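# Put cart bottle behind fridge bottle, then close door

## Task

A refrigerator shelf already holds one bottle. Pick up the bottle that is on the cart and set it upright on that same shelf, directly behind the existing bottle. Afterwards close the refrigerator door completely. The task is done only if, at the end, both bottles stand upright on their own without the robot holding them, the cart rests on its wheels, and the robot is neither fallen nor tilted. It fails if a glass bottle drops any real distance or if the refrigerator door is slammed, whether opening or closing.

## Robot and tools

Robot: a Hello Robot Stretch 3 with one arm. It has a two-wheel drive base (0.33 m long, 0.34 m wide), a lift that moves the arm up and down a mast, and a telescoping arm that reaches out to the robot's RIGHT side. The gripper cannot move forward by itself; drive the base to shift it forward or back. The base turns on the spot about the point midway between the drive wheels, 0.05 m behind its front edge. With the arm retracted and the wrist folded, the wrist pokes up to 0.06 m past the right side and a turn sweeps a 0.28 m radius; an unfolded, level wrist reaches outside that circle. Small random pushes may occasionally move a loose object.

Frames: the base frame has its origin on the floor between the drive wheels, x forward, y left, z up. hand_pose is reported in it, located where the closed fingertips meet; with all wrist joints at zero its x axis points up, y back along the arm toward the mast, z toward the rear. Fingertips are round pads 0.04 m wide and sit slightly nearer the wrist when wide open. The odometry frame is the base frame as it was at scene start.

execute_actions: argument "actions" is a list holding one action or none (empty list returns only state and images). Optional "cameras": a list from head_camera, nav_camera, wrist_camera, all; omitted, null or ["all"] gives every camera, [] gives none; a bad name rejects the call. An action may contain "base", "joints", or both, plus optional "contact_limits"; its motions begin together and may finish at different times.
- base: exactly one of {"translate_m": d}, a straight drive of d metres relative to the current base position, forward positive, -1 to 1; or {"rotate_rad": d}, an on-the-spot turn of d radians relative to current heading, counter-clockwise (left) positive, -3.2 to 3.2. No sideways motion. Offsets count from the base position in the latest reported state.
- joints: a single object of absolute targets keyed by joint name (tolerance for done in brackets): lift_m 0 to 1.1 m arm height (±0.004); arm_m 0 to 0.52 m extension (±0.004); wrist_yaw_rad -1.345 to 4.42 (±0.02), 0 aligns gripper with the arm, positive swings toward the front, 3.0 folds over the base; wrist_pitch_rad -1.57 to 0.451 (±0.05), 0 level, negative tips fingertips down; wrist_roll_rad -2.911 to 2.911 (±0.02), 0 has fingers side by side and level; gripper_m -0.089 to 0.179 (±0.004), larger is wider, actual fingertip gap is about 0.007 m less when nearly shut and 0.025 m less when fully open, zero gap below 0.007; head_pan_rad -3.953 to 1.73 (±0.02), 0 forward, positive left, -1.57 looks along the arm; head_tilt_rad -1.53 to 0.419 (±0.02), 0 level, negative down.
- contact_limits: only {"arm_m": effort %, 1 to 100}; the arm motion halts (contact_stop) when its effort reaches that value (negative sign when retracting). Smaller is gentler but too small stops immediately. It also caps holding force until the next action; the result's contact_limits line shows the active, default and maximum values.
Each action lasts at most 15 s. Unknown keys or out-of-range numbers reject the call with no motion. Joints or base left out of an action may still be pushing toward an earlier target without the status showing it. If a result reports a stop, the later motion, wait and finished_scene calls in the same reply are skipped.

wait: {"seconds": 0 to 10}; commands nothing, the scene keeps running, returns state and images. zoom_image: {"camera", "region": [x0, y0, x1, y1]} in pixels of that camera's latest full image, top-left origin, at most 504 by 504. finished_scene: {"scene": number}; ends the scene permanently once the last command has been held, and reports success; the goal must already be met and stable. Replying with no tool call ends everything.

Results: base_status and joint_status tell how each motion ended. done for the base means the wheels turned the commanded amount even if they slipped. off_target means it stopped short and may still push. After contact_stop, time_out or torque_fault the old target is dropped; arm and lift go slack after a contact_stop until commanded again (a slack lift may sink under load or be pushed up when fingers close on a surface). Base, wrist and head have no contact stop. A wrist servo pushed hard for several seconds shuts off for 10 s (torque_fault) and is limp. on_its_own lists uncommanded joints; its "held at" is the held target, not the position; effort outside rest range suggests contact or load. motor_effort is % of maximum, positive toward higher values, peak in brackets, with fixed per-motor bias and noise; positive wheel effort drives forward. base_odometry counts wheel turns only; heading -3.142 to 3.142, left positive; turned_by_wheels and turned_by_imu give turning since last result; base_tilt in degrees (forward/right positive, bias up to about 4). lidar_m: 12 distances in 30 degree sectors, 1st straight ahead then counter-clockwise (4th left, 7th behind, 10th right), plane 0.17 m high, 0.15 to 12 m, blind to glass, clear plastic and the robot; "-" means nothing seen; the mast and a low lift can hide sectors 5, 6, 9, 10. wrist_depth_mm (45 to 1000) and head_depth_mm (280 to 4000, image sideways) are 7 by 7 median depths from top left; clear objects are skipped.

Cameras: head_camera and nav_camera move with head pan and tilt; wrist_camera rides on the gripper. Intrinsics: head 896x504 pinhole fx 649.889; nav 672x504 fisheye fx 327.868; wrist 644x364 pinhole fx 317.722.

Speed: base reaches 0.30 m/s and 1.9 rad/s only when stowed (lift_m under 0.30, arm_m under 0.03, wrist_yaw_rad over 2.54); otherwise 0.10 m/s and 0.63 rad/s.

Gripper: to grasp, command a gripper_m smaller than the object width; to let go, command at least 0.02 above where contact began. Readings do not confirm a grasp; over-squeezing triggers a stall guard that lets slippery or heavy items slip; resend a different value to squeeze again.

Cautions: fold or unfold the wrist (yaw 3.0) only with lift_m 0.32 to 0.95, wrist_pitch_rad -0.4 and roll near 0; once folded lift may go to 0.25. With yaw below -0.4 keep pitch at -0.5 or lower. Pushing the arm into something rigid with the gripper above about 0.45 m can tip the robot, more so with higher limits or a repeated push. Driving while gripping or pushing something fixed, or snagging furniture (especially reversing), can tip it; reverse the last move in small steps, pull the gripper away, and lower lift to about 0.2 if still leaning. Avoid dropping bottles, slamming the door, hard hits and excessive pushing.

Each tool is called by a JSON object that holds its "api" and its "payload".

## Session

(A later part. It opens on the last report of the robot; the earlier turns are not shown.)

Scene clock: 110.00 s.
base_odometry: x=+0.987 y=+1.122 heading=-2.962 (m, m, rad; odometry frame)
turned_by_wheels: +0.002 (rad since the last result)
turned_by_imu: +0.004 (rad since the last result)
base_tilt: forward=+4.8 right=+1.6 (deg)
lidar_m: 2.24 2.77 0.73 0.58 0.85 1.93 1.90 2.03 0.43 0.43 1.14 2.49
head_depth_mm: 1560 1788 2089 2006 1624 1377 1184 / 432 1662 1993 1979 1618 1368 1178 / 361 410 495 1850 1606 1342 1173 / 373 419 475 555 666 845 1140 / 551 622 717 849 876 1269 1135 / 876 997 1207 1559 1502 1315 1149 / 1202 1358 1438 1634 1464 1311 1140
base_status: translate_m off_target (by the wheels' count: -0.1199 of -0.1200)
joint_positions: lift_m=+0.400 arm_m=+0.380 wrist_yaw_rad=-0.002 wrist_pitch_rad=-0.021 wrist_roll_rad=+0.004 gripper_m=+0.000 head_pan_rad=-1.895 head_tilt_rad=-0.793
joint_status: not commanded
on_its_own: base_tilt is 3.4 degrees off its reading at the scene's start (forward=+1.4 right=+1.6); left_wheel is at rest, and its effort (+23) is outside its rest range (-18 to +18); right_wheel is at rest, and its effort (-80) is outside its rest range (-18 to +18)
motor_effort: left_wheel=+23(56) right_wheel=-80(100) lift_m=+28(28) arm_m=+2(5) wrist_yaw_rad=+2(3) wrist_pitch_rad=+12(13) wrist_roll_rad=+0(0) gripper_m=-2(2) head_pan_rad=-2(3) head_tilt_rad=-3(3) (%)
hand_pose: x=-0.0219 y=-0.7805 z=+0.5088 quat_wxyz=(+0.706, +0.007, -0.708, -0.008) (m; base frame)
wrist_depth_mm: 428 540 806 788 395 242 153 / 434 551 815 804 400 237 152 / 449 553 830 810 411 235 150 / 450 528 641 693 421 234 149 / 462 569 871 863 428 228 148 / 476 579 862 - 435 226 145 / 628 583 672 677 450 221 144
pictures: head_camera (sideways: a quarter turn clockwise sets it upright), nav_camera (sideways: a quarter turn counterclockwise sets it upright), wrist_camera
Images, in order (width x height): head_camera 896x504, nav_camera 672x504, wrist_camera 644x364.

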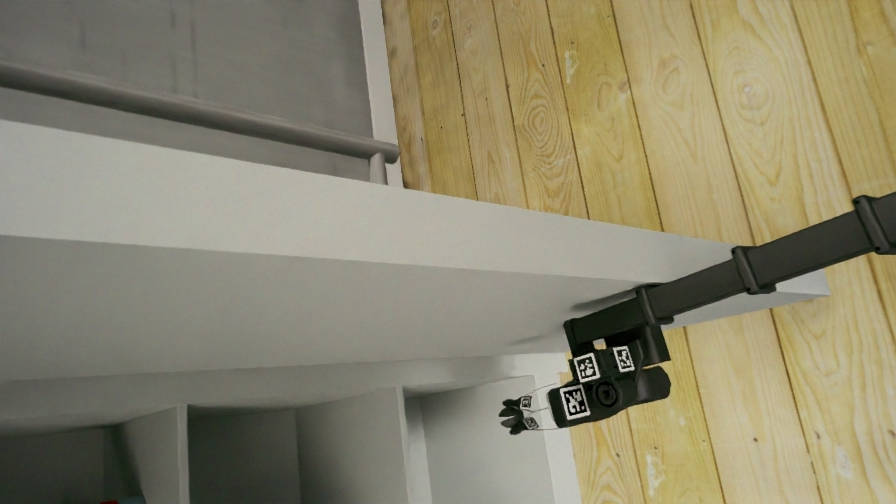

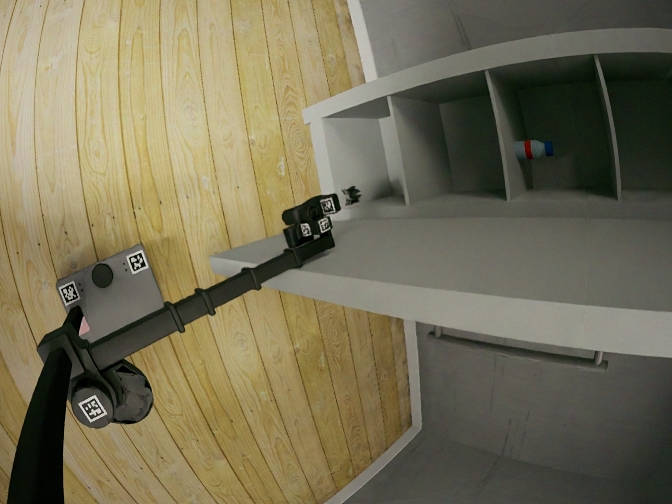

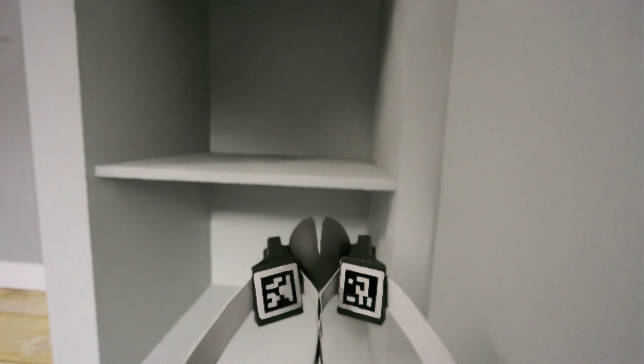

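{"api": "execute_actions", "payload": {"actions": [{"base":{"translate_m":0.22},"joints":{"arm_m":0.2,"head_pan_rad":-1.6,"head_tilt_rad":-0.45}}], "cameras": []}}

{"api": "execute_actions", "payload": {"actions": [{"joints":{"lift_m":0.92,"gripper_m":0.12}}]}}

Scene clock: 117.57 s.
base_odometry: x=+0.770 y=+1.082 heading=-2.962 (m, m, rad; odometry frame)
turned_by_wheels: +0.000 (rad since the last result)
turned_by_imu: +0.001 (rad since the last result)
base_tilt: forward=+1.3 right=+1.9 (deg)
lidar_m: 2.33 2.80 2.18 0.59 0.61 2.14 2.11 2.14 0.52 1.10 1.74 2.55
head_depth_mm: 845 840 836 839 838 839 837 / 1070 1070 1060 1120 1188 1267 1270 / 1249 1344 1405 1545 1419 1540 1389 / 1261 1353 1426 1569 1434 1533 1396 / 1259 1333 1400 1478 1365 1481 1371 / 910 969 1037 1121 1264 1601 1382 / 1343 1464 1589 1704 1889 1713 1384
base_status: done
joint_positions: lift_m=+0.400 arm_m=+0.200 wrist_yaw_rad=+0.000 wrist_pitch_rad=-0.021 wrist_roll_rad=+0.004 gripper_m=+0.000 head_pan_rad=-1.607 head_tilt_rad=-0.457
joint_status: all done
motor_effort: left_wheel=+0(32) right_wheel=-1(88) lift_m=+20(28) arm_m=-5(5) wrist_yaw_rad=+0(3) wrist_pitch_rad=+12(12) wrist_roll_rad=+0(0) gripper_m=-2(2) head_pan_rad=+5(36) head_tilt_rad=+4(25) (%)
hand_pose: x=-0.0215 y=-0.6010 z=+0.5095 quat_wxyz=(+0.706, +0.007, -0.708, -0.008) (m; base frame)
wrist_depth_mm: - - 635 962 879 549 354 / - - 615 - 960 563 356 / - - 633 - - 591 357 / - - 710 - 894 552 356 / - - 707 - - 556 353 / - - 669 - 832 551 360 / 900 877 681 700 699 558 358
pictures: none
No camera images: the call's "cameras" was empty. Leave "cameras" out to get every camera's image.

Scene clock: 123.13 s.
base_odometry: x=+0.770 y=+1.082 heading=-2.962 (m, m, rad; odometry frame)
turned_by_wheels: +0.000 (rad since the last result)
turned_by_imu: +0.001 (rad since the last result)
base_tilt: forward=+1.2 right=+1.7 (deg)
lidar_m: 2.33 2.80 2.18 0.59 0.61 2.15 2.11 2.14 0.52 1.10 1.74 2.55
head_depth_mm: 842 842 838 837 786 - 901 / 1070 1067 1062 1105 - 1274 1271 / 1263 1347 1409 1545 - 1447 1384 / 1253 1343 1424 1553 - 1448 1366 / 1255 1330 1409 1270 1301 1482 1386 / 907 973 1035 1126 1266 1600 1377 / 1344 1465 1580 1721 1873 1707 1378
base_status: not commanded
joint_positions: lift_m=+0.920 arm_m=+0.200 wrist_yaw_rad=+0.000 wrist_pitch_rad=-0.021 wrist_roll_rad=+0.004 gripper_m=+0.120 head_pan_rad=-1.607 head_tilt_rad=-0.457
joint_status: all done
motor_effort: left_wheel=+0(1) right_wheel=+0(1) lift_m=+26(27) arm_m=-5(5) wrist_yaw_rad=+0(1) wrist_pitch_rad=+12(12) wrist_roll_rad=+0(0) gripper_m=+0(83) head_pan_rad=+5(4) head_tilt_rad=+4(3) (%)
hand_pose: x=-0.0215 y=-0.6010 z=+1.0292 quat_wxyz=(+0.706, +0.007, -0.708, -0.008) (m; base frame)
wrist_depth_mm: - - 614 689 679 557 350 / - - 628 - 872 565 348 / - - 626 - - 571 354 / - - 709 - 783 558 353 / - - 673 - - 512 351 / - - 652 - - 482 356 / - - 785 868 847 627 349
pictures: head_camera (sideways: a quarter turn clockwise sets it upright), nav_camera (sideways: a quarter turn counterclockwise sets it upright), wrist_camera
Images, in order (width x height): head_camera 896x504, nav_camera 672x504, wrist_camera 644x364.

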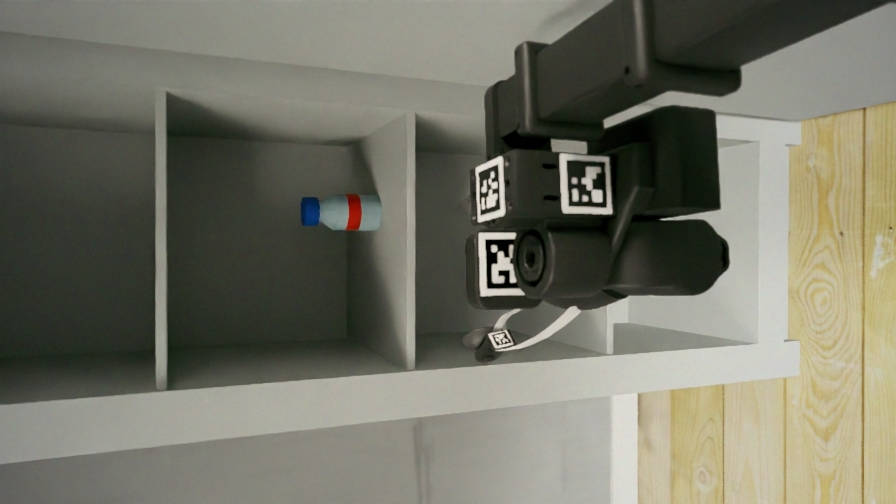

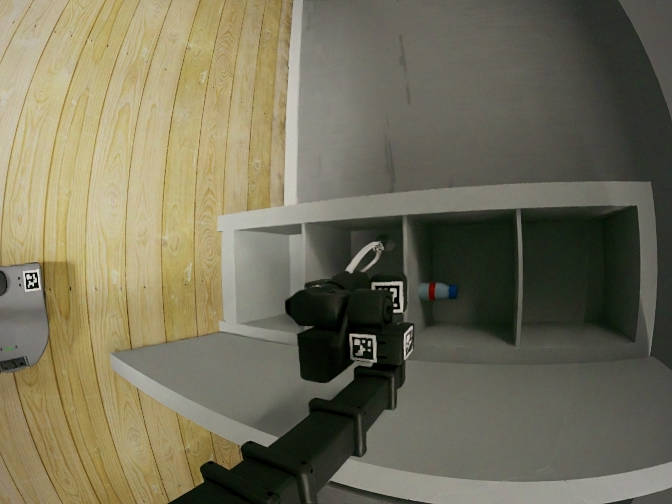

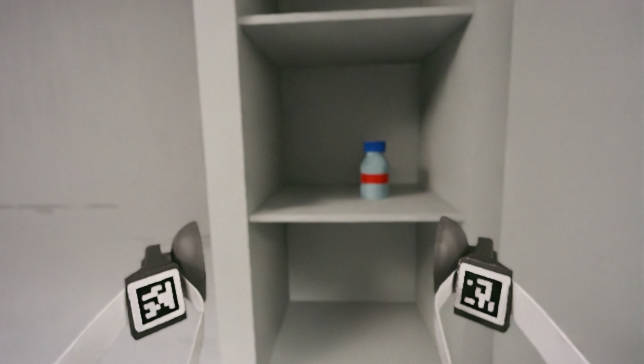

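{"api": "execute_actions", "payload": {"actions": [{"base":{"translate_m":0.15},"joints":{"arm_m":0,"head_pan_rad":1.7,"head_tilt_rad":-0.7}}], "cameras": ["head_camera","nav_camera"]}}

Scene clock: 153.30 s.
base_odometry: x=+0.623 y=+1.055 heading=-2.962 (m, m, rad; odometry frame)
turned_by_wheels: +0.000 (rad since the last result)
turned_by_imu: +0.001 (rad since the last result)
base_tilt: forward=+1.3 right=+1.7 (deg)
lidar_m: 2.18 2.69 2.16 0.72 0.68 2.30 2.26 0.62 0.66 1.09 1.76 2.55
head_depth_mm: 1723 1903 2121 2165 1693 1410 1202 / 1748 1952 2176 2132 1699 1410 1203 / 1782 2006 1111 1319 1611 1403 1203 / 1821 2011 1137 1311 1364 1365 1196 / 1831 2016 1011 1223 1148 1312 1200 / 1869 2105 1072 800 - - - / 1898 2121 1101 861 - - -
base_status: done
joint_positions: lift_m=+0.920 arm_m=+0.001 wrist_yaw_rad=+0.000 wrist_pitch_rad=-0.021 wrist_roll_rad=+0.004 gripper_m=+0.120 head_pan_rad=+1.693 head_tilt_rad=-0.691
joint_status: all done
joint sent to its limit — the command would take arm_m past its lower limit, so that joint was sent only as far as its limit.
motor_effort: left_wheel=+0(5) right_wheel=-1(6) lift_m=+26(25) arm_m=-5(5) wrist_yaw_rad=+1(0) wrist_pitch_rad=+12(12) wrist_roll_rad=+0(0) gripper_m=+0(0) head_pan_rad=+4(60) head_tilt_rad=-4(21) (%)
hand_pose: x=-0.0215 y=-0.4021 z=+1.0292 quat_wxyz=(+0.706, +0.007, -0.708, -0.008) (m; base frame)
wrist_depth_mm: - - - - - 733 513 / - - - - - 763 507 / - - - - - 770 514 / - - - 950 - 771 511 / - - - - - 760 520 / - - - - - 691 521 / - - - 943 - 840 499
pictures: head_camera (sideways: a quarter turn clockwise sets it upright), nav_camera (sideways: a quarter turn counterclockwise sets it upright)
Images, in order (width x height): head_camera 896x504, nav_camera 672x504.

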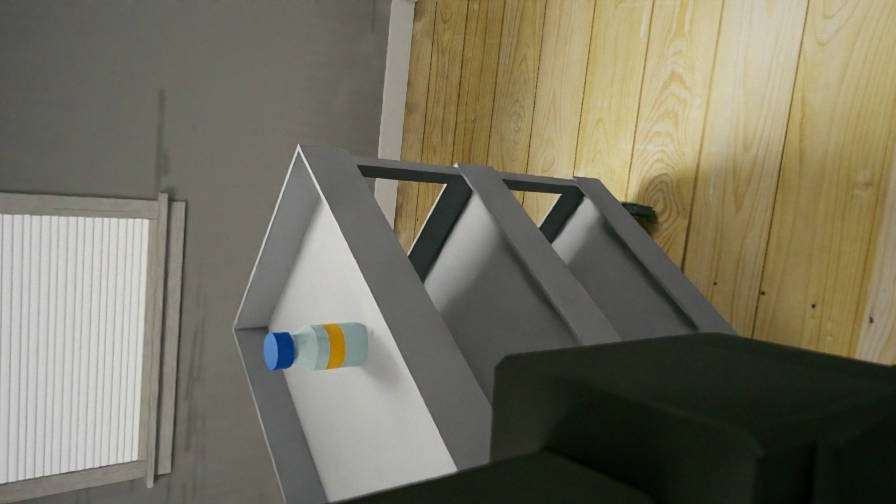

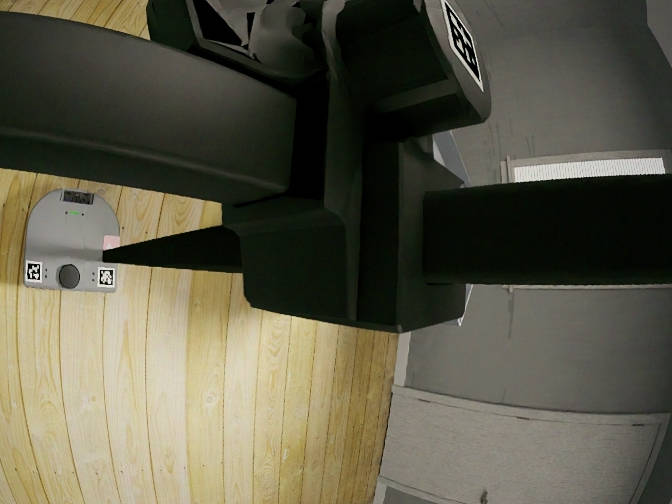

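{"api": "execute_actions", "payload": {"actions": [{"base":{"rotate_rad":-2.84},"joints":{"lift_m":1.05,"wrist_pitch_rad":-0.35,"gripper_m":0.15,"head_pan_rad":-1.6,"head_tilt_rad":-0.55}}], "cameras": []}}

{"api": "execute_actions", "payload": {"actions": [{"joints":{"arm_m":0.3}}]}}

Scene clock: 169.63 s.
base_odometry: x=+0.623 y=+1.055 heading=+0.482 (m, m, rad; odometry frame)
turned_by_wheels: -2.840 (rad since the last result)
turned_by_imu: -2.823 (rad since the last result)
base_tilt: forward=+1.3 right=+1.9 (deg)
lidar_m: 2.28 0.62 1.09 1.66 2.08 2.51 2.18 2.29 0.87 0.64 0.85 2.26
head_depth_mm: 1723 1814 - - - - - / 1760 1912 2066 - - - - / 1817 1971 2131 - - - - / 1871 2039 2189 - - - - / 1930 2112 2290 1037 771 933 1139 / 1998 2211 2446 1093 778 1083 1232 / 2098 2288 2552 985 1255 1500 1290
base_status: done
joint_positions: lift_m=+1.050 arm_m=+0.001 wrist_yaw_rad=+0.000 wrist_pitch_rad=-0.364 wrist_roll_rad=+0.004 gripper_m=+0.150 head_pan_rad=-1.593 head_tilt_rad=-0.557
joint_status: all done
motor_effort: left_wheel=+3(7) right_wheel=-5(9) lift_m=+25(27) arm_m=-5(5) wrist_yaw_rad=+1(0) wrist_pitch_rad=+8(10) wrist_roll_rad=+0(0) gripper_m=+0(82) head_pan_rad=-4(57) head_tilt_rad=+4(14) (%)
hand_pose: x=-0.0216 y=-0.3773 z=+1.0749 quat_wxyz=(+0.694, +0.128, -0.697, -0.129) (m; base frame)
wrist_depth_mm: - - - - - - - / - - - - - - - / - - - - - - - / - - 818 774 809 - - / - - 621 602 - - - / - - 520 865 964 - - / - - - 788 - - -
pictures: none
No camera images: the call's "cameras" was empty. Leave "cameras" out to get every camera's image.

Scene clock: 173.07 s.
base_odometry: x=+0.623 y=+1.055 heading=+0.482 (m, m, rad; odometry frame)
turned_by_wheels: +0.000 (rad since the last result)
turned_by_imu: +0.001 (rad since the last result)
base_tilt: forward=+1.3 right=+1.8 (deg)
lidar_m: 2.28 0.62 1.09 1.66 2.08 2.52 2.18 2.29 0.87 0.64 0.85 2.26
head_depth_mm: 1719 - 2060 2124 1905 1561 1289 / 1770 - 2077 1092 1252 1419 1291 / 1817 - 1273 1033 1257 1293 1265 / 1884 - - 985 1169 1091 1198 / 1930 2108 2272 1034 797 933 1136 / 1998 2196 2410 1034 751 1084 1226 / 2073 2294 2519 986 1251 1504 1278
base_status: not commanded
joint_positions: lift_m=+1.050 arm_m=+0.300 wrist_yaw_rad=+0.000 wrist_pitch_rad=-0.364 wrist_roll_rad=+0.004 gripper_m=+0.150 head_pan_rad=-1.593 head_tilt_rad=-0.557
joint_status: all done
motor_effort: left_wheel=+3(3) right_wheel=-5(5) lift_m=+25(25) arm_m=+5(5) wrist_yaw_rad=+0(1) wrist_pitch_rad=+8(8) wrist_roll_rad=+0(0) gripper_m=+0(0) head_pan_rad=-4(4) head_tilt_rad=+3(3) (%)
hand_pose: x=-0.0216 y=-0.6755 z=+1.0748 quat_wxyz=(+0.694, +0.128, -0.697, -0.129) (m; base frame)
wrist_depth_mm: - - - - - - - / - - - - - - - / - - - - - - - / - - - 767 756 - - / - 597 622 606 608 575 - / - - 513 500 505 - - / - 439 434 423 422 687 -
pictures: head_camera (sideways: a quarter turn clockwise sets it upright), nav_camera (sideways: a quarter turn counterclockwise sets it upright), wrist_camera
Images, in order (width x height): head_camera 896x504, nav_camera 672x504, wrist_camera 644x364.

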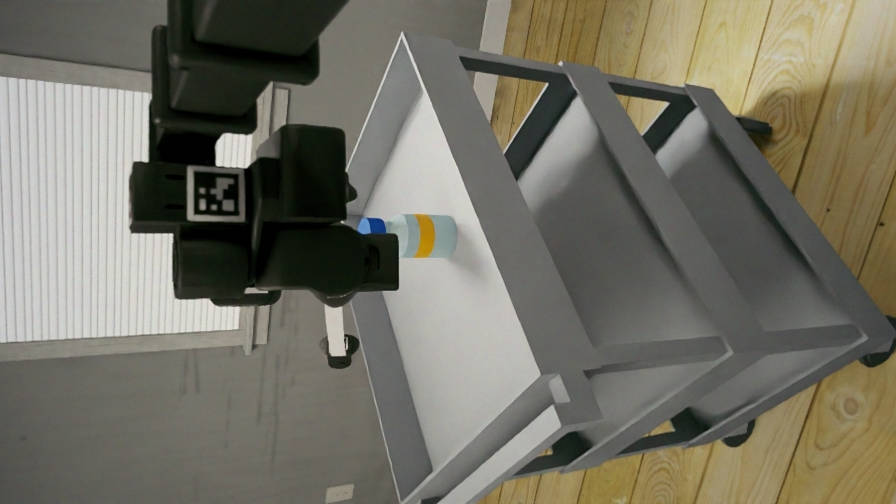

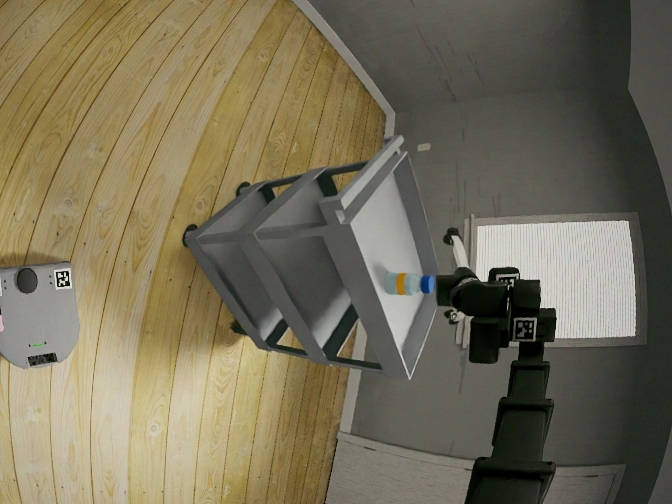

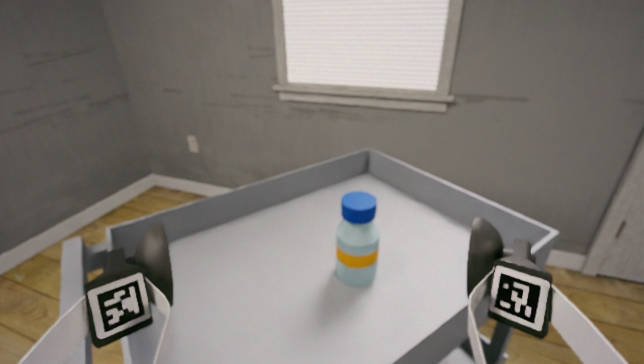

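{"api": "execute_actions", "payload": {"actions": [{"base":{"translate_m":-0.05},"joints":{"arm_m":0.4,"lift_m":0.93}}]}}

Scene clock: 179.70 s.
base_odometry: x=+0.579 y=+1.032 heading=+0.482 (m, m, rad; odometry frame)
turned_by_wheels: +0.000 (rad since the last result)
turned_by_imu: +0.001 (rad since the last result)
base_tilt: forward=+1.2 right=+1.8 (deg)
lidar_m: 2.32 0.66 1.10 1.68 2.11 2.47 2.13 2.27 0.90 0.65 0.71 2.30
head_depth_mm: 1691 1826 1983 2129 - 1468 1287 / 1733 1889 2041 - 1244 1468 1287 / 1803 1940 2034 931 1255 1354 1291 / 1849 2019 2148 855 1208 1260 1224 / 1937 2079 2234 991 1125 1019 1161 / 2009 2183 2374 1036 776 933 1167 / 2065 2270 2519 1039 796 1426 1289
base_status: done
joint_positions: lift_m=+0.930 arm_m=+0.400 wrist_yaw_rad=+0.000 wrist_pitch_rad=-0.364 wrist_roll_rad=+0.004 gripper_m=+0.150 head_pan_rad=-1.593 head_tilt_rad=-0.557
joint_status: all done
motor_effort: left_wheel=+2(5) right_wheel=-4(11) lift_m=+20(21) arm_m=+5(7) wrist_yaw_rad=+1(1) wrist_pitch_rad=+8(8) wrist_roll_rad=+0(0) gripper_m=+0(0) head_pan_rad=-5(4) head_tilt_rad=+4(3) (%)
hand_pose: x=-0.0216 y=-0.7755 z=+0.9551 quat_wxyz=(+0.694, +0.128, -0.697, -0.129) (m; base frame)
wrist_depth_mm: - - - - - - - / - - - - - - - / - - - 682 - - - / - 499 539 337 535 487 - / 440 463 441 352 434 435 - / 357 - 356 358 354 - - / 308 292 302 300 297 480 -
pictures: head_camera (sideways: a quarter turn clockwise sets it upright), nav_camera (sideways: a quarter turn counterclockwise sets it upright), wrist_camera
Images, in order (width x height): head_camera 896x504, nav_camera 672x504, wrist_camera 644x364.

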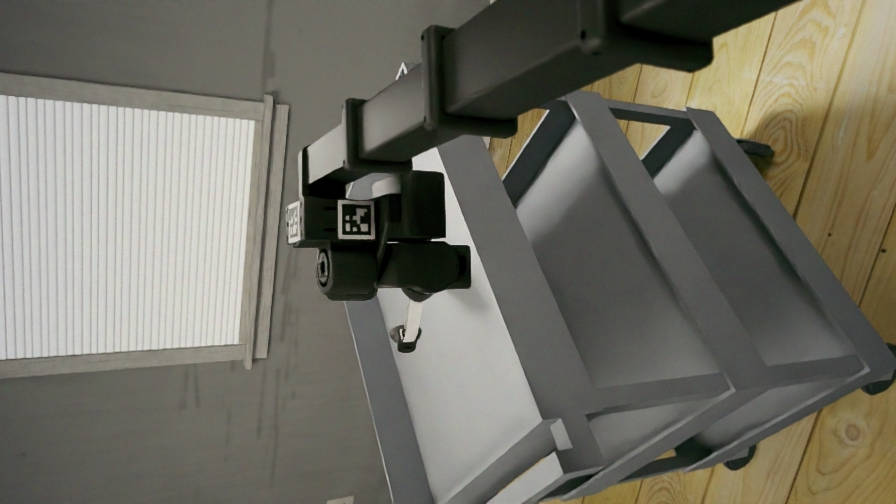

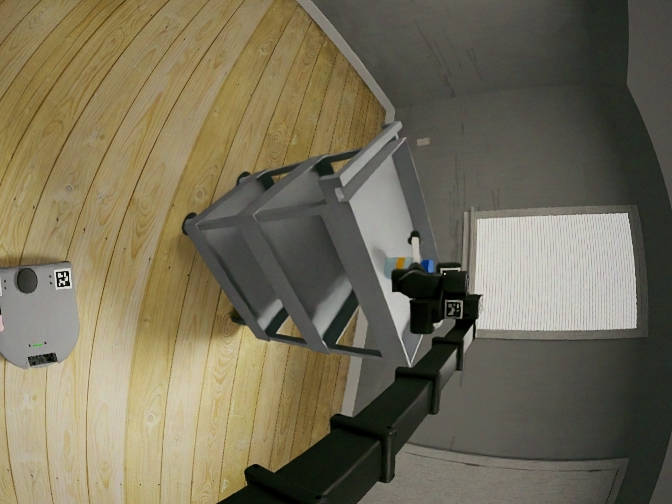

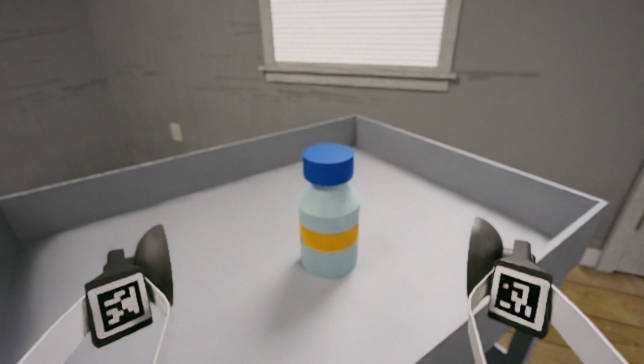

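{"api": "execute_actions", "payload": {"actions": [{"joints":{"arm_m":0.49,"lift_m":0.845}}], "cameras": ["wrist_camera","nav_camera"]}}

Scene clock: 186.20 s.
base_odometry: x=+0.579 y=+1.032 heading=+0.482 (m, m, rad; odometry frame)
turned_by_wheels: +0.000 (rad since the last result)
turned_by_imu: +0.001 (rad since the last result)
base_tilt: forward=+1.3 right=+1.7 (deg)
lidar_m: 2.33 0.67 1.10 1.68 2.11 2.47 2.13 2.28 0.90 0.65 0.72 2.30
head_depth_mm: 1710 1825 2006 2179 2000 - - / 1752 1886 2062 1075 - 1415 1264 / 1802 1951 2106 1010 1226 1348 1291 / 1842 2024 2161 - 1214 1267 1229 / 1910 2116 2220 987 1128 1018 1157 / 1986 2171 2386 1039 776 930 1168 / 2062 2278 2525 1035 799 1426 1280
base_status: not commanded
joint_positions: lift_m=+0.845 arm_m=+0.490 wrist_yaw_rad=+0.000 wrist_pitch_rad=-0.364 wrist_roll_rad=+0.004 gripper_m=+0.150 head_pan_rad=-1.593 head_tilt_rad=-0.557
joint_status: all done
motor_effort: left_wheel=+2(2) right_wheel=-4(4) lift_m=+19(19) arm_m=+5(6) wrist_yaw_rad=+0(1) wrist_pitch_rad=+8(8) wrist_roll_rad=+0(0) gripper_m=+0(1) head_pan_rad=-5(5) head_tilt_rad=+3(3) (%)
hand_pose: x=-0.0216 y=-0.8655 z=+0.8701 quat_wxyz=(+0.694, +0.128, -0.697, -0.129) (m; base frame)
wrist_depth_mm: - - - - - - - / - - - - - - - / - 409 469 209 476 411 - / 359 388 399 215 388 372 327 / 311 327 310 234 297 309 294 / 251 - 247 246 244 - 240 / 213 204 208 208 206 203 203
pictures: nav_camera (sideways: a quarter turn counterclockwise sets it upright), wrist_camera
Images, in order (width x height): nav_camera 672x504, wrist_camera 644x364.

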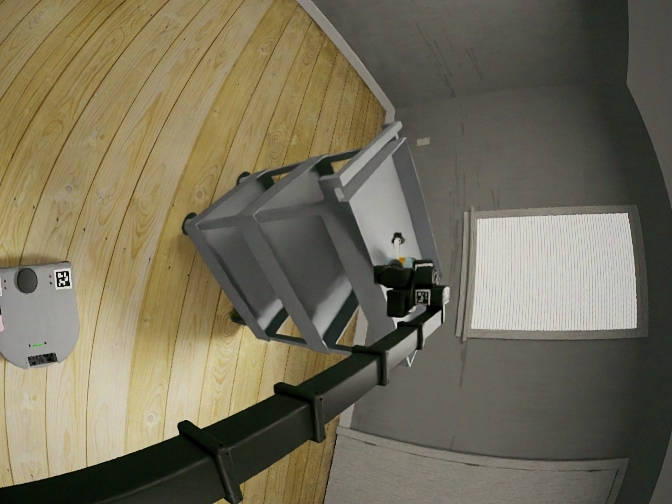

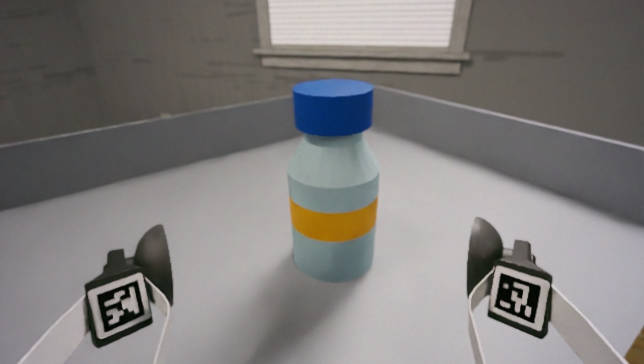

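{"api": "execute_actions", "payload": {"actions": [{"joints":{"arm_m":0.25,"lift_m":0.93}}], "cameras": []}}

{"api": "execute_actions", "payload": {"actions": [{"base":{"rotate_rad":-0.6}}], "cameras": []}}

{"api": "execute_actions", "payload": {"actions": [{"base":{"translate_m":0.15}}], "cameras": []}}

{"api": "execute_actions", "payload": {"actions": [{"base":{"rotate_rad":0.45}}], "cameras": []}}

{"api": "execute_actions", "payload": {"actions": [{"joints":{"arm_m":0.42,"lift_m":0.86}}], "cameras": ["wrist_camera","head_camera"]}}

Scene clock: 201.57 s.
base_odometry: x=+0.579 y=+1.032 heading=+0.482 (m, m, rad; odometry frame)
turned_by_wheels: +0.000 (rad since the last result)
turned_by_imu: +0.001 (rad since the last result)
base_tilt: forward=+1.3 right=+1.9 (deg)
lidar_m: 2.33 0.66 1.10 1.68 2.11 2.47 2.12 2.27 0.91 0.64 0.71 2.31
head_depth_mm: 1700 1835 1997 2138 - 1506 1265 / 1763 1912 2067 - 1245 1461 1284 / 1801 1937 2123 - 1191 1347 1286 / 1868 2009 2129 - 1166 1262 1231 / 1920 2078 2225 1036 1124 1021 1167 / 1997 2182 2403 1039 777 930 1174 / 2069 2271 2531 1041 799 1419 1294
base_status: not commanded
joint_positions: lift_m=+0.930 arm_m=+0.250 wrist_yaw_rad=+0.000 wrist_pitch_rad=-0.364 wrist_roll_rad=+0.004 gripper_m=+0.150 head_pan_rad=-1.593 head_tilt_rad=-0.557
joint_status: all done
motor_effort: left_wheel=+3(2) right_wheel=-4(4) lift_m=+25(26) arm_m=-5(6) wrist_yaw_rad=+0(0) wrist_pitch_rad=+8(8) wrist_roll_rad=+0(0) gripper_m=+1(0) head_pan_rad=-4(4) head_tilt_rad=+3(3) (%)
hand_pose: x=-0.0216 y=-0.6261 z=+0.9547 quat_wxyz=(+0.694, +0.128, -0.697, -0.129) (m; base frame)
wrist_depth_mm: - - - - - - - / - - - - - - - / - - 704 699 684 - - / 517 567 580 509 567 531 - / 392 470 438 444 394 - - / - - 347 327 724 - - / - 233 277 626 657 - -
pictures: none
No camera images: the call's "cameras" was empty. Leave "cameras" out to get every camera's image.

Scene clock: 203.53 s.
base_odometry: x=+0.579 y=+1.032 heading=-0.118 (m, m, rad; odometry frame)
turned_by_wheels: -0.600 (rad since the last result)
turned_by_imu: -0.596 (rad since the last result)
base_tilt: forward=+1.3 right=+1.7 (deg)
lidar_m: 2.31 2.31 0.66 1.04 1.10 1.99 2.46 2.13 2.35 0.99 0.66 0.65
head_depth_mm: 1970 2152 2392 2600 - 1513 1260 / 1922 2088 2280 - 1887 1545 1290 / 1854 2032 2222 - 1850 1558 1283 / 1810 1967 2159 - 1820 1557 1284 / 1790 1935 2112 2281 1950 1552 1285 / 1733 1890 2071 2282 1941 1460 1289 / 1692 1851 2004 1049 1208 1302 1196
base_status: done
joint_positions: lift_m=+0.930 arm_m=+0.250 wrist_yaw_rad=+0.000 wrist_pitch_rad=-0.364 wrist_roll_rad=+0.004 gripper_m=+0.150 head_pan_rad=-1.593 head_tilt_rad=-0.556
joint_status: not commanded
motor_effort: left_wheel=+2(8) right_wheel=-5(12) lift_m=+25(25) arm_m=-5(5) wrist_yaw_rad=+1(0) wrist_pitch_rad=+8(8) wrist_roll_rad=+0(0) gripper_m=+1(0) head_pan_rad=-5(4) head_tilt_rad=+3(3) (%)
hand_pose: x=-0.0216 y=-0.6261 z=+0.9547 quat_wxyz=(+0.694, +0.128, -0.697, -0.129) (m; base frame)
wrist_depth_mm: - - - - - - - / - - - - - - - / - - - - - - - / 583 525 - - - - - / 402 560 - - - - - / 727 - - - - - - / 664 644 - - - - -
pictures: none
No camera images: the call's "cameras" was empty. Leave "cameras" out to get every camera's image.

Scene clock: 206.13 s.
base_odometry: x=+0.728 y=+1.015 heading=-0.118 (m, m, rad; odometry frame)
turned_by_wheels: +0.000 (rad since the last result)
turned_by_imu: +0.000 (rad since the last result)
base_tilt: forward=+1.3 right=+1.8 (deg)
lidar_m: 2.16 2.17 0.60 0.72 1.32 2.03 2.61 2.26 2.31 0.77 0.54 0.74
head_depth_mm: 1937 2107 2334 2551 - 1506 1263 / 1889 2050 2260 - 1878 1553 1283 / 1832 2001 2168 - 1872 1545 1292 / 1804 1949 2178 - 1828 1550 1296 / 1765 1899 2079 2255 1858 1467 1283 / 1706 1837 2016 1040 1217 1261 1203 / 1663 1791 1954 1036 863 994 1090
base_status: done
joint_positions: lift_m=+0.930 arm_m=+0.250 wrist_yaw_rad=+0.000 wrist_pitch_rad=-0.364 wrist_roll_rad=+0.004 gripper_m=+0.150 head_pan_rad=-1.593 head_tilt_rad=-0.556
joint_status: not commanded
motor_effort: left_wheel=+2(7) right_wheel=-5(7) lift_m=+26(25) arm_m=-5(5) wrist_yaw_rad=+1(0) wrist_pitch_rad=+8(8) wrist_roll_rad=+0(0) gripper_m=+0(0) head_pan_rad=-5(4) head_tilt_rad=+3(4) (%)
hand_pose: x=-0.0216 y=-0.6261 z=+0.9547 quat_wxyz=(+0.694, +0.128, -0.697, -0.129) (m; base frame)
wrist_depth_mm: - - - - - - - / - - - - - - - / - - - - - - - / 594 583 521 - - - - / 429 400 615 - - - - / 294 - 733 - - - - / 280 627 643 - - - -
pictures: none
No camera images: the call's "cameras" was empty. Leave "cameras" out to get every camera's image.

Scene clock: 207.90 s.
base_odometry: x=+0.728 y=+1.015 heading=+0.332 (m, m, rad; odometry frame)
turned_by_wheels: +0.450 (rad since the last result)
turned_by_imu: +0.448 (rad since the last result)
base_tilt: forward=+1.4 right=+1.9 (deg)
lidar_m: 2.16 0.60 0.63 1.14 1.94 2.61 2.26 2.41 0.86 0.55 0.62 2.16
head_depth_mm: 1678 1810 1991 2135 - 1513 1263 / 1703 1846 2012 - 1169 1480 1285 / 1725 1886 2064 - 1185 1270 1260 / 1753 1907 2042 - 1163 1023 1167 / 1799 1956 2101 1037 724 993 1002 / 1819 1995 2189 1031 764 860 1085 / 1835 2047 2236 996 732 1049 1226
base_status: done
joint_positions: lift_m=+0.930 arm_m=+0.250 wrist_yaw_rad=+0.000 wrist_pitch_rad=-0.364 wrist_roll_rad=+0.004 gripper_m=+0.150 head_pan_rad=-1.593 head_tilt_rad=-0.556
joint_status: not commanded
motor_effort: left_wheel=-3(8) right_wheel=+4(11) lift_m=+26(25) arm_m=-5(5) wrist_yaw_rad=+1(0) wrist_pitch_rad=+8(8) wrist_roll_rad=+0(0) gripper_m=+0(0) head_pan_rad=-4(4) head_tilt_rad=+4(3) (%)
hand_pose: x=-0.0216 y=-0.6261 z=+0.9547 quat_wxyz=(+0.694, +0.128, -0.697, -0.129) (m; base frame)
wrist_depth_mm: - - - - - - - / - - - - - - - / - - - 703 675 - - / 492 519 583 424 567 529 - / 446 464 450 415 430 - - / 362 - 357 357 331 - - / 303 294 302 267 628 - -
pictures: none
No camera images: the call's "cameras" was empty. Leave "cameras" out to get every camera's image.

Scene clock: 210.40 s.
base_odometry: x=+0.728 y=+1.015 heading=+0.332 (m, m, rad; odometry frame)
turned_by_wheels: +0.000 (rad since the last result)
turned_by_imu: +0.000 (rad since the last result)
base_tilt: forward=+1.2 right=+1.7 (deg)
lidar_m: 2.16 0.60 0.63 1.14 1.94 2.61 2.26 2.41 0.86 0.54 0.62 2.16
head_depth_mm: 1668 1818 1984 2175 2049 - - / 1712 1847 2025 1057 - 1427 1284 / 1727 1886 2064 - 1212 1271 1259 / 1767 1925 2055 - 843 1022 1170 / 1790 1957 2119 1042 730 988 1007 / 1806 1975 2218 1034 765 859 1089 / 1851 2031 2275 994 730 1057 1222
base_status: not commanded
joint_positions: lift_m=+0.860 arm_m=+0.420 wrist_yaw_rad=+0.000 wrist_pitch_rad=-0.364 wrist_roll_rad=+0.004 gripper_m=+0.150 head_pan_rad=-1.593 head_tilt_rad=-0.556
joint_status: all done
motor_effort: left_wheel=-2(2) right_wheel=+4(4) lift_m=+19(22) arm_m=+5(6) wrist_yaw_rad=+0(0) wrist_pitch_rad=+8(8) wrist_roll_rad=+0(0) gripper_m=+0(0) head_pan_rad=-4(4) head_tilt_rad=+4(3) (%)
hand_pose: x=-0.0216 y=-0.7955 z=+0.8850 quat_wxyz=(+0.694, +0.128, -0.697, -0.129) (m; base frame)
wrist_depth_mm: - - - - - - - / - - - - - - - / - - 492 209 489 430 - / 356 405 431 223 419 395 335 / 338 354 334 235 324 337 317 / 271 - 267 254 260 - 264 / 231 218 223 226 223 219 -
pictures: head_camera (sideways: a quarter turn clockwise sets it upright), wrist_camera
Images, in order (width x height): head_camera 896x504, wrist_camera 644x364.

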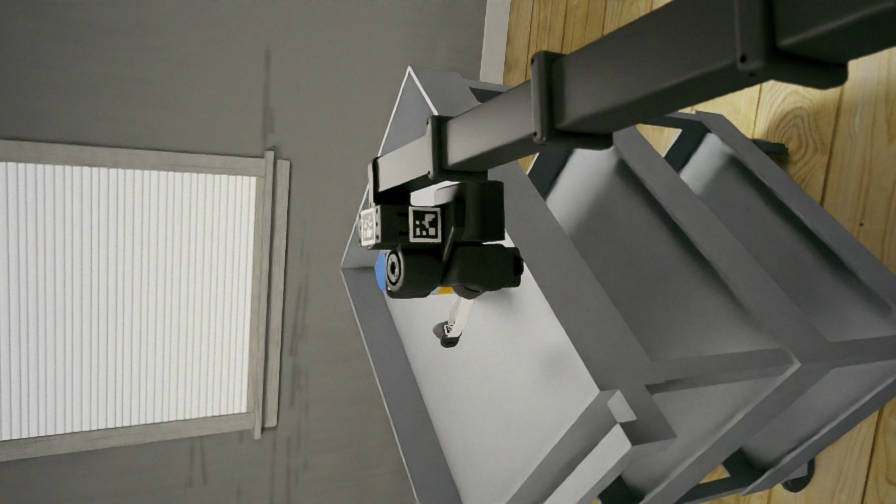

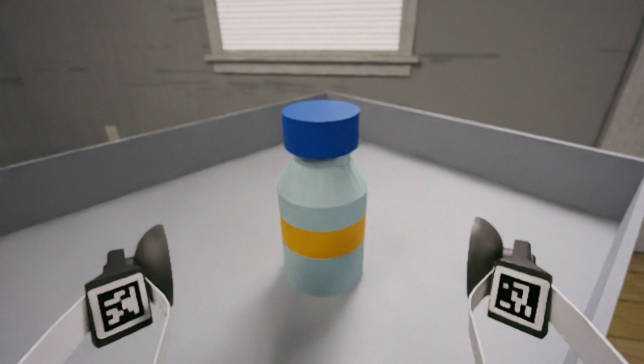

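{"api": "execute_actions", "payload": {"actions": [{"joints":{"arm_m":0.475,"lift_m":0.835,"gripper_m":0.11}}], "cameras": ["wrist_camera"]}}

Scene clock: 215.10 s.
base_odometry: x=+0.728 y=+1.015 heading=+0.332 (m, m, rad; odometry frame)
turned_by_wheels: +0.000 (rad since the last result)
turned_by_imu: +0.001 (rad since the last result)
base_tilt: forward=+1.3 right=+1.8 (deg)
lidar_m: 2.16 0.60 0.63 1.14 1.94 2.61 2.26 2.41 0.86 0.54 0.62 2.16
head_depth_mm: 1686 1811 1986 2176 1969 - - / 1709 1845 2019 1064 - 1427 1261 / 1725 1884 2065 - 1159 1275 1258 / 1752 1905 2018 - 863 1021 1171 / 1786 1957 2111 1039 728 993 1006 / 1814 1982 2210 1038 767 876 1086 / 1850 2047 2272 1000 731 1053 1228
base_status: not commanded
joint_positions: lift_m=+0.835 arm_m=+0.475 wrist_yaw_rad=+0.000 wrist_pitch_rad=-0.364 wrist_roll_rad=+0.004 gripper_m=+0.110 head_pan_rad=-1.593 head_tilt_rad=-0.556
joint_status: all done
motor_effort: left_wheel=-2(3) right_wheel=+3(4) lift_m=+19(21) arm_m=+5(4) wrist_yaw_rad=+1(0) wrist_pitch_rad=+8(8) wrist_roll_rad=+0(0) gripper_m=+0(83) head_pan_rad=-4(5) head_tilt_rad=+3(3) (%)
hand_pose: x=-0.0216 y=-0.8505 z=+0.8600 quat_wxyz=(+0.694, +0.128, -0.697, -0.129) (m; base frame)
wrist_depth_mm: - - - - - - - / - - - - - - - / - 381 433 145 425 367 - / 317 355 379 159 365 349 306 / 296 292 292 163 286 283 279 / 238 246 236 181 223 232 227 / 203 193 198 192 196 188 193
pictures: wrist_camera
Images, in order (width x height): wrist_camera 644x364.

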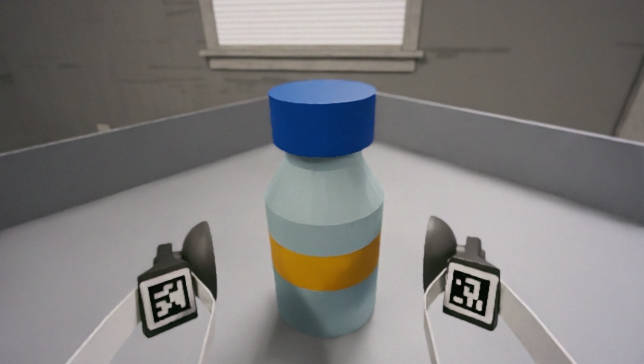

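{"api": "execute_actions", "payload": {"actions": [{"joints":{"arm_m":0.518,"lift_m":0.825}}], "cameras": ["wrist_camera"]}}

{"api": "execute_actions", "payload": {"actions": [{"joints":{"gripper_m":0.0}}], "cameras": ["wrist_camera"]}}

{"api": "execute_actions", "payload": {"actions": [{"joints":{"lift_m":0.93}}], "cameras": ["wrist_camera"]}}

Scene clock: 222.80 s.
base_odometry: x=+0.728 y=+1.015 heading=+0.332 (m, m, rad; odometry frame)
turned_by_wheels: +0.000 (rad since the last result)
turned_by_imu: +0.001 (rad since the last result)
base_tilt: forward=+1.3 right=+1.8 (deg)
lidar_m: 2.15 0.59 0.63 1.14 1.94 2.62 2.26 2.41 0.85 0.54 0.62 2.16
head_depth_mm: 1666 1825 1986 2196 1972 - - / 1710 1852 2008 1062 - - 1256 / 1728 1860 2047 944 1161 1266 1260 / 1761 1913 2062 - 865 1023 1166 / 1801 1961 2083 986 725 993 1002 / 1812 1989 2178 1033 766 876 1081 / 1849 2032 2242 995 730 1048 1225
base_status: not commanded
joint_positions: lift_m=+0.825 arm_m=+0.518 wrist_yaw_rad=+0.000 wrist_pitch_rad=-0.364 wrist_roll_rad=+0.004 gripper_m=+0.110 head_pan_rad=-1.593 head_tilt_rad=-0.556
joint_status: all done
motor_effort: left_wheel=-2(2) right_wheel=+4(4) lift_m=+19(21) arm_m=+5(4) wrist_yaw_rad=+1(0) wrist_pitch_rad=+8(9) wrist_roll_rad=+0(0) gripper_m=+0(0) head_pan_rad=-5(4) head_tilt_rad=+3(3) (%)
hand_pose: x=-0.0216 y=-0.8935 z=+0.8500 quat_wxyz=(+0.694, +0.128, -0.697, -0.129) (m; base frame)
wrist_depth_mm: - - - - - - - / - - - 135 - - - / - 347 375 100 377 341 - / 295 332 357 114 328 325 283 / 278 277 260 116 134 265 263 / 223 233 209 121 171 220 214 / 194 182 186 134 178 178 182
pictures: wrist_camera
Images, in order (width x height): wrist_camera 644x364.

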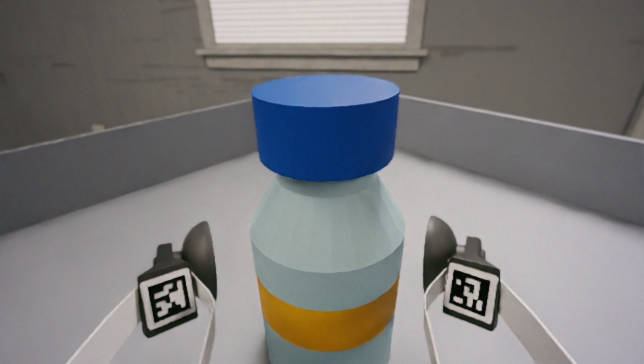

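Scene clock: 224.40 s.
base_odometry: x=+0.728 y=+1.015 heading=+0.332 (m, m, rad; odometry frame)
turned_by_wheels: +0.000 (rad since the last result)
turned_by_imu: +0.000 (rad since the last result)
base_tilt: forward=+1.2 right=+1.7 (deg)
lidar_m: 2.16 0.60 0.63 1.15 1.94 2.62 2.26 2.41 0.86 0.55 0.62 2.16
head_depth_mm: 1681 1820 1983 2185 1954 - - / 1709 1854 2032 1059 - - 1263 / 1735 1877 2069 945 1162 1270 1257 / 1756 1918 2050 - 857 1020 1169 / 1777 1948 2124 992 728 988 1001 / 1823 1975 2173 1037 768 859 1085 / 1855 2029 2220 996 730 1055 1228
base_status: not commanded
joint_positions: lift_m=+0.825 arm_m=+0.518 wrist_yaw_rad=-0.004 wrist_pitch_rad=-0.372 wrist_roll_rad=+0.004 gripper_m=+0.001 head_pan_rad=-1.593 head_tilt_rad=-0.556
joint_status: all done
motor_effort: left_wheel=-4(5) right_wheel=+6(11) lift_m=+19(19) arm_m=+4(5) wrist_yaw_rad=+3(5) wrist_pitch_rad=+13(13) wrist_roll_rad=+0(0) gripper_m=-30(99) head_pan_rad=-4(4) head_tilt_rad=+3(3) (%)
hand_pose: x=-0.0224 y=-0.8926 z=+0.8482 quat_wxyz=(+0.693, +0.130, -0.696, -0.133) (m; base frame)
wrist_depth_mm: - - - - - - - / - - - 123 - - - / - 338 367 95 379 333 299 / 295 331 333 109 341 320 284 / 272 271 246 112 256 260 255 / 221 220 124 114 125 214 213 / 185 184 178 128 177 180 179
pictures: wrist_camera
Images, in order (width x height): wrist_camera 644x364.

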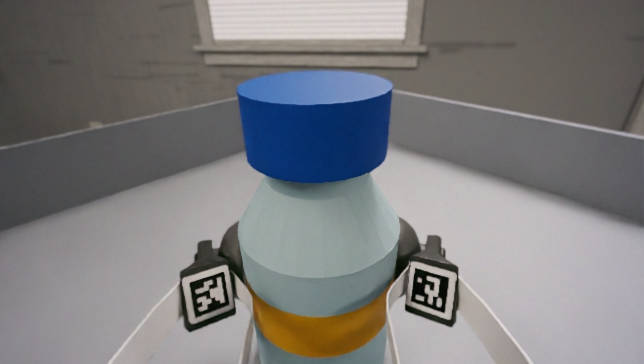

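Scene clock: 226.20 s.
base_odometry: x=+0.728 y=+1.015 heading=+0.332 (m, m, rad; odometry frame)
turned_by_wheels: +0.000 (rad since the last result)
turned_by_imu: +0.000 (rad since the last result)
base_tilt: forward=+1.3 right=+1.7 (deg)
lidar_m: 2.16 0.59 0.63 1.15 1.94 2.62 2.26 2.40 0.85 0.55 0.62 2.15
head_depth_mm: 1672 1814 1976 2140 - 1492 1284 / 1720 1853 2022 - 1202 1466 1291 / 1718 1894 1963 1014 1206 1272 1261 / 1747 1909 - 989 859 1022 1163 / 1786 1935 2100 1041 725 994 1004 / 1825 1980 2183 1033 764 855 1089 / 1847 2027 2243 995 730 1049 1223
base_status: not commanded
joint_positions: lift_m=+0.930 arm_m=+0.518 wrist_yaw_rad=-0.003 wrist_pitch_rad=-0.397 wrist_roll_rad=+0.004 gripper_m=+0.011 head_pan_rad=-1.593 head_tilt_rad=-0.556
joint_status: all done
on_its_own: gripper_m is held at +0.010, not at your +0.000, by its stall guard, which is still easing
motor_effort: left_wheel=-3(4) right_wheel=+6(7) lift_m=+28(29) arm_m=+4(4) wrist_yaw_rad=+3(3) wrist_pitch_rad=+26(27) wrist_roll_rad=+0(0) gripper_m=-27(31) head_pan_rad=-4(5) head_tilt_rad=+3(4) (%)
hand_pose: x=-0.0222 y=-0.8897 z=+0.9472 quat_wxyz=(+0.692, +0.138, -0.694, -0.141) (m; base frame)
wrist_depth_mm: - - - - - - - / - - - 124 - - - / - - - 95 - - - / - - 423 110 437 - - / - 368 386 112 394 362 325 / 324 342 124 114 126 332 307 / 292 289 283 128 278 284 282
pictures: wrist_camera
Images, in order (width x height): wrist_camera 644x364.

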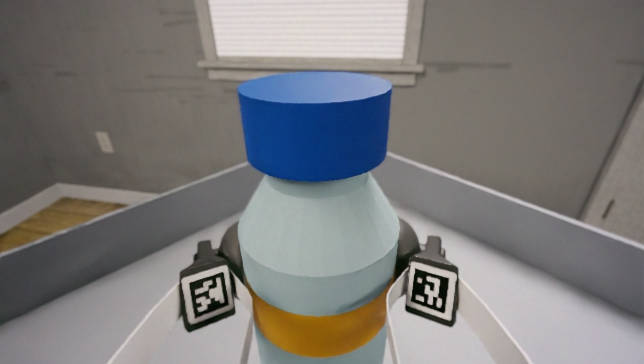

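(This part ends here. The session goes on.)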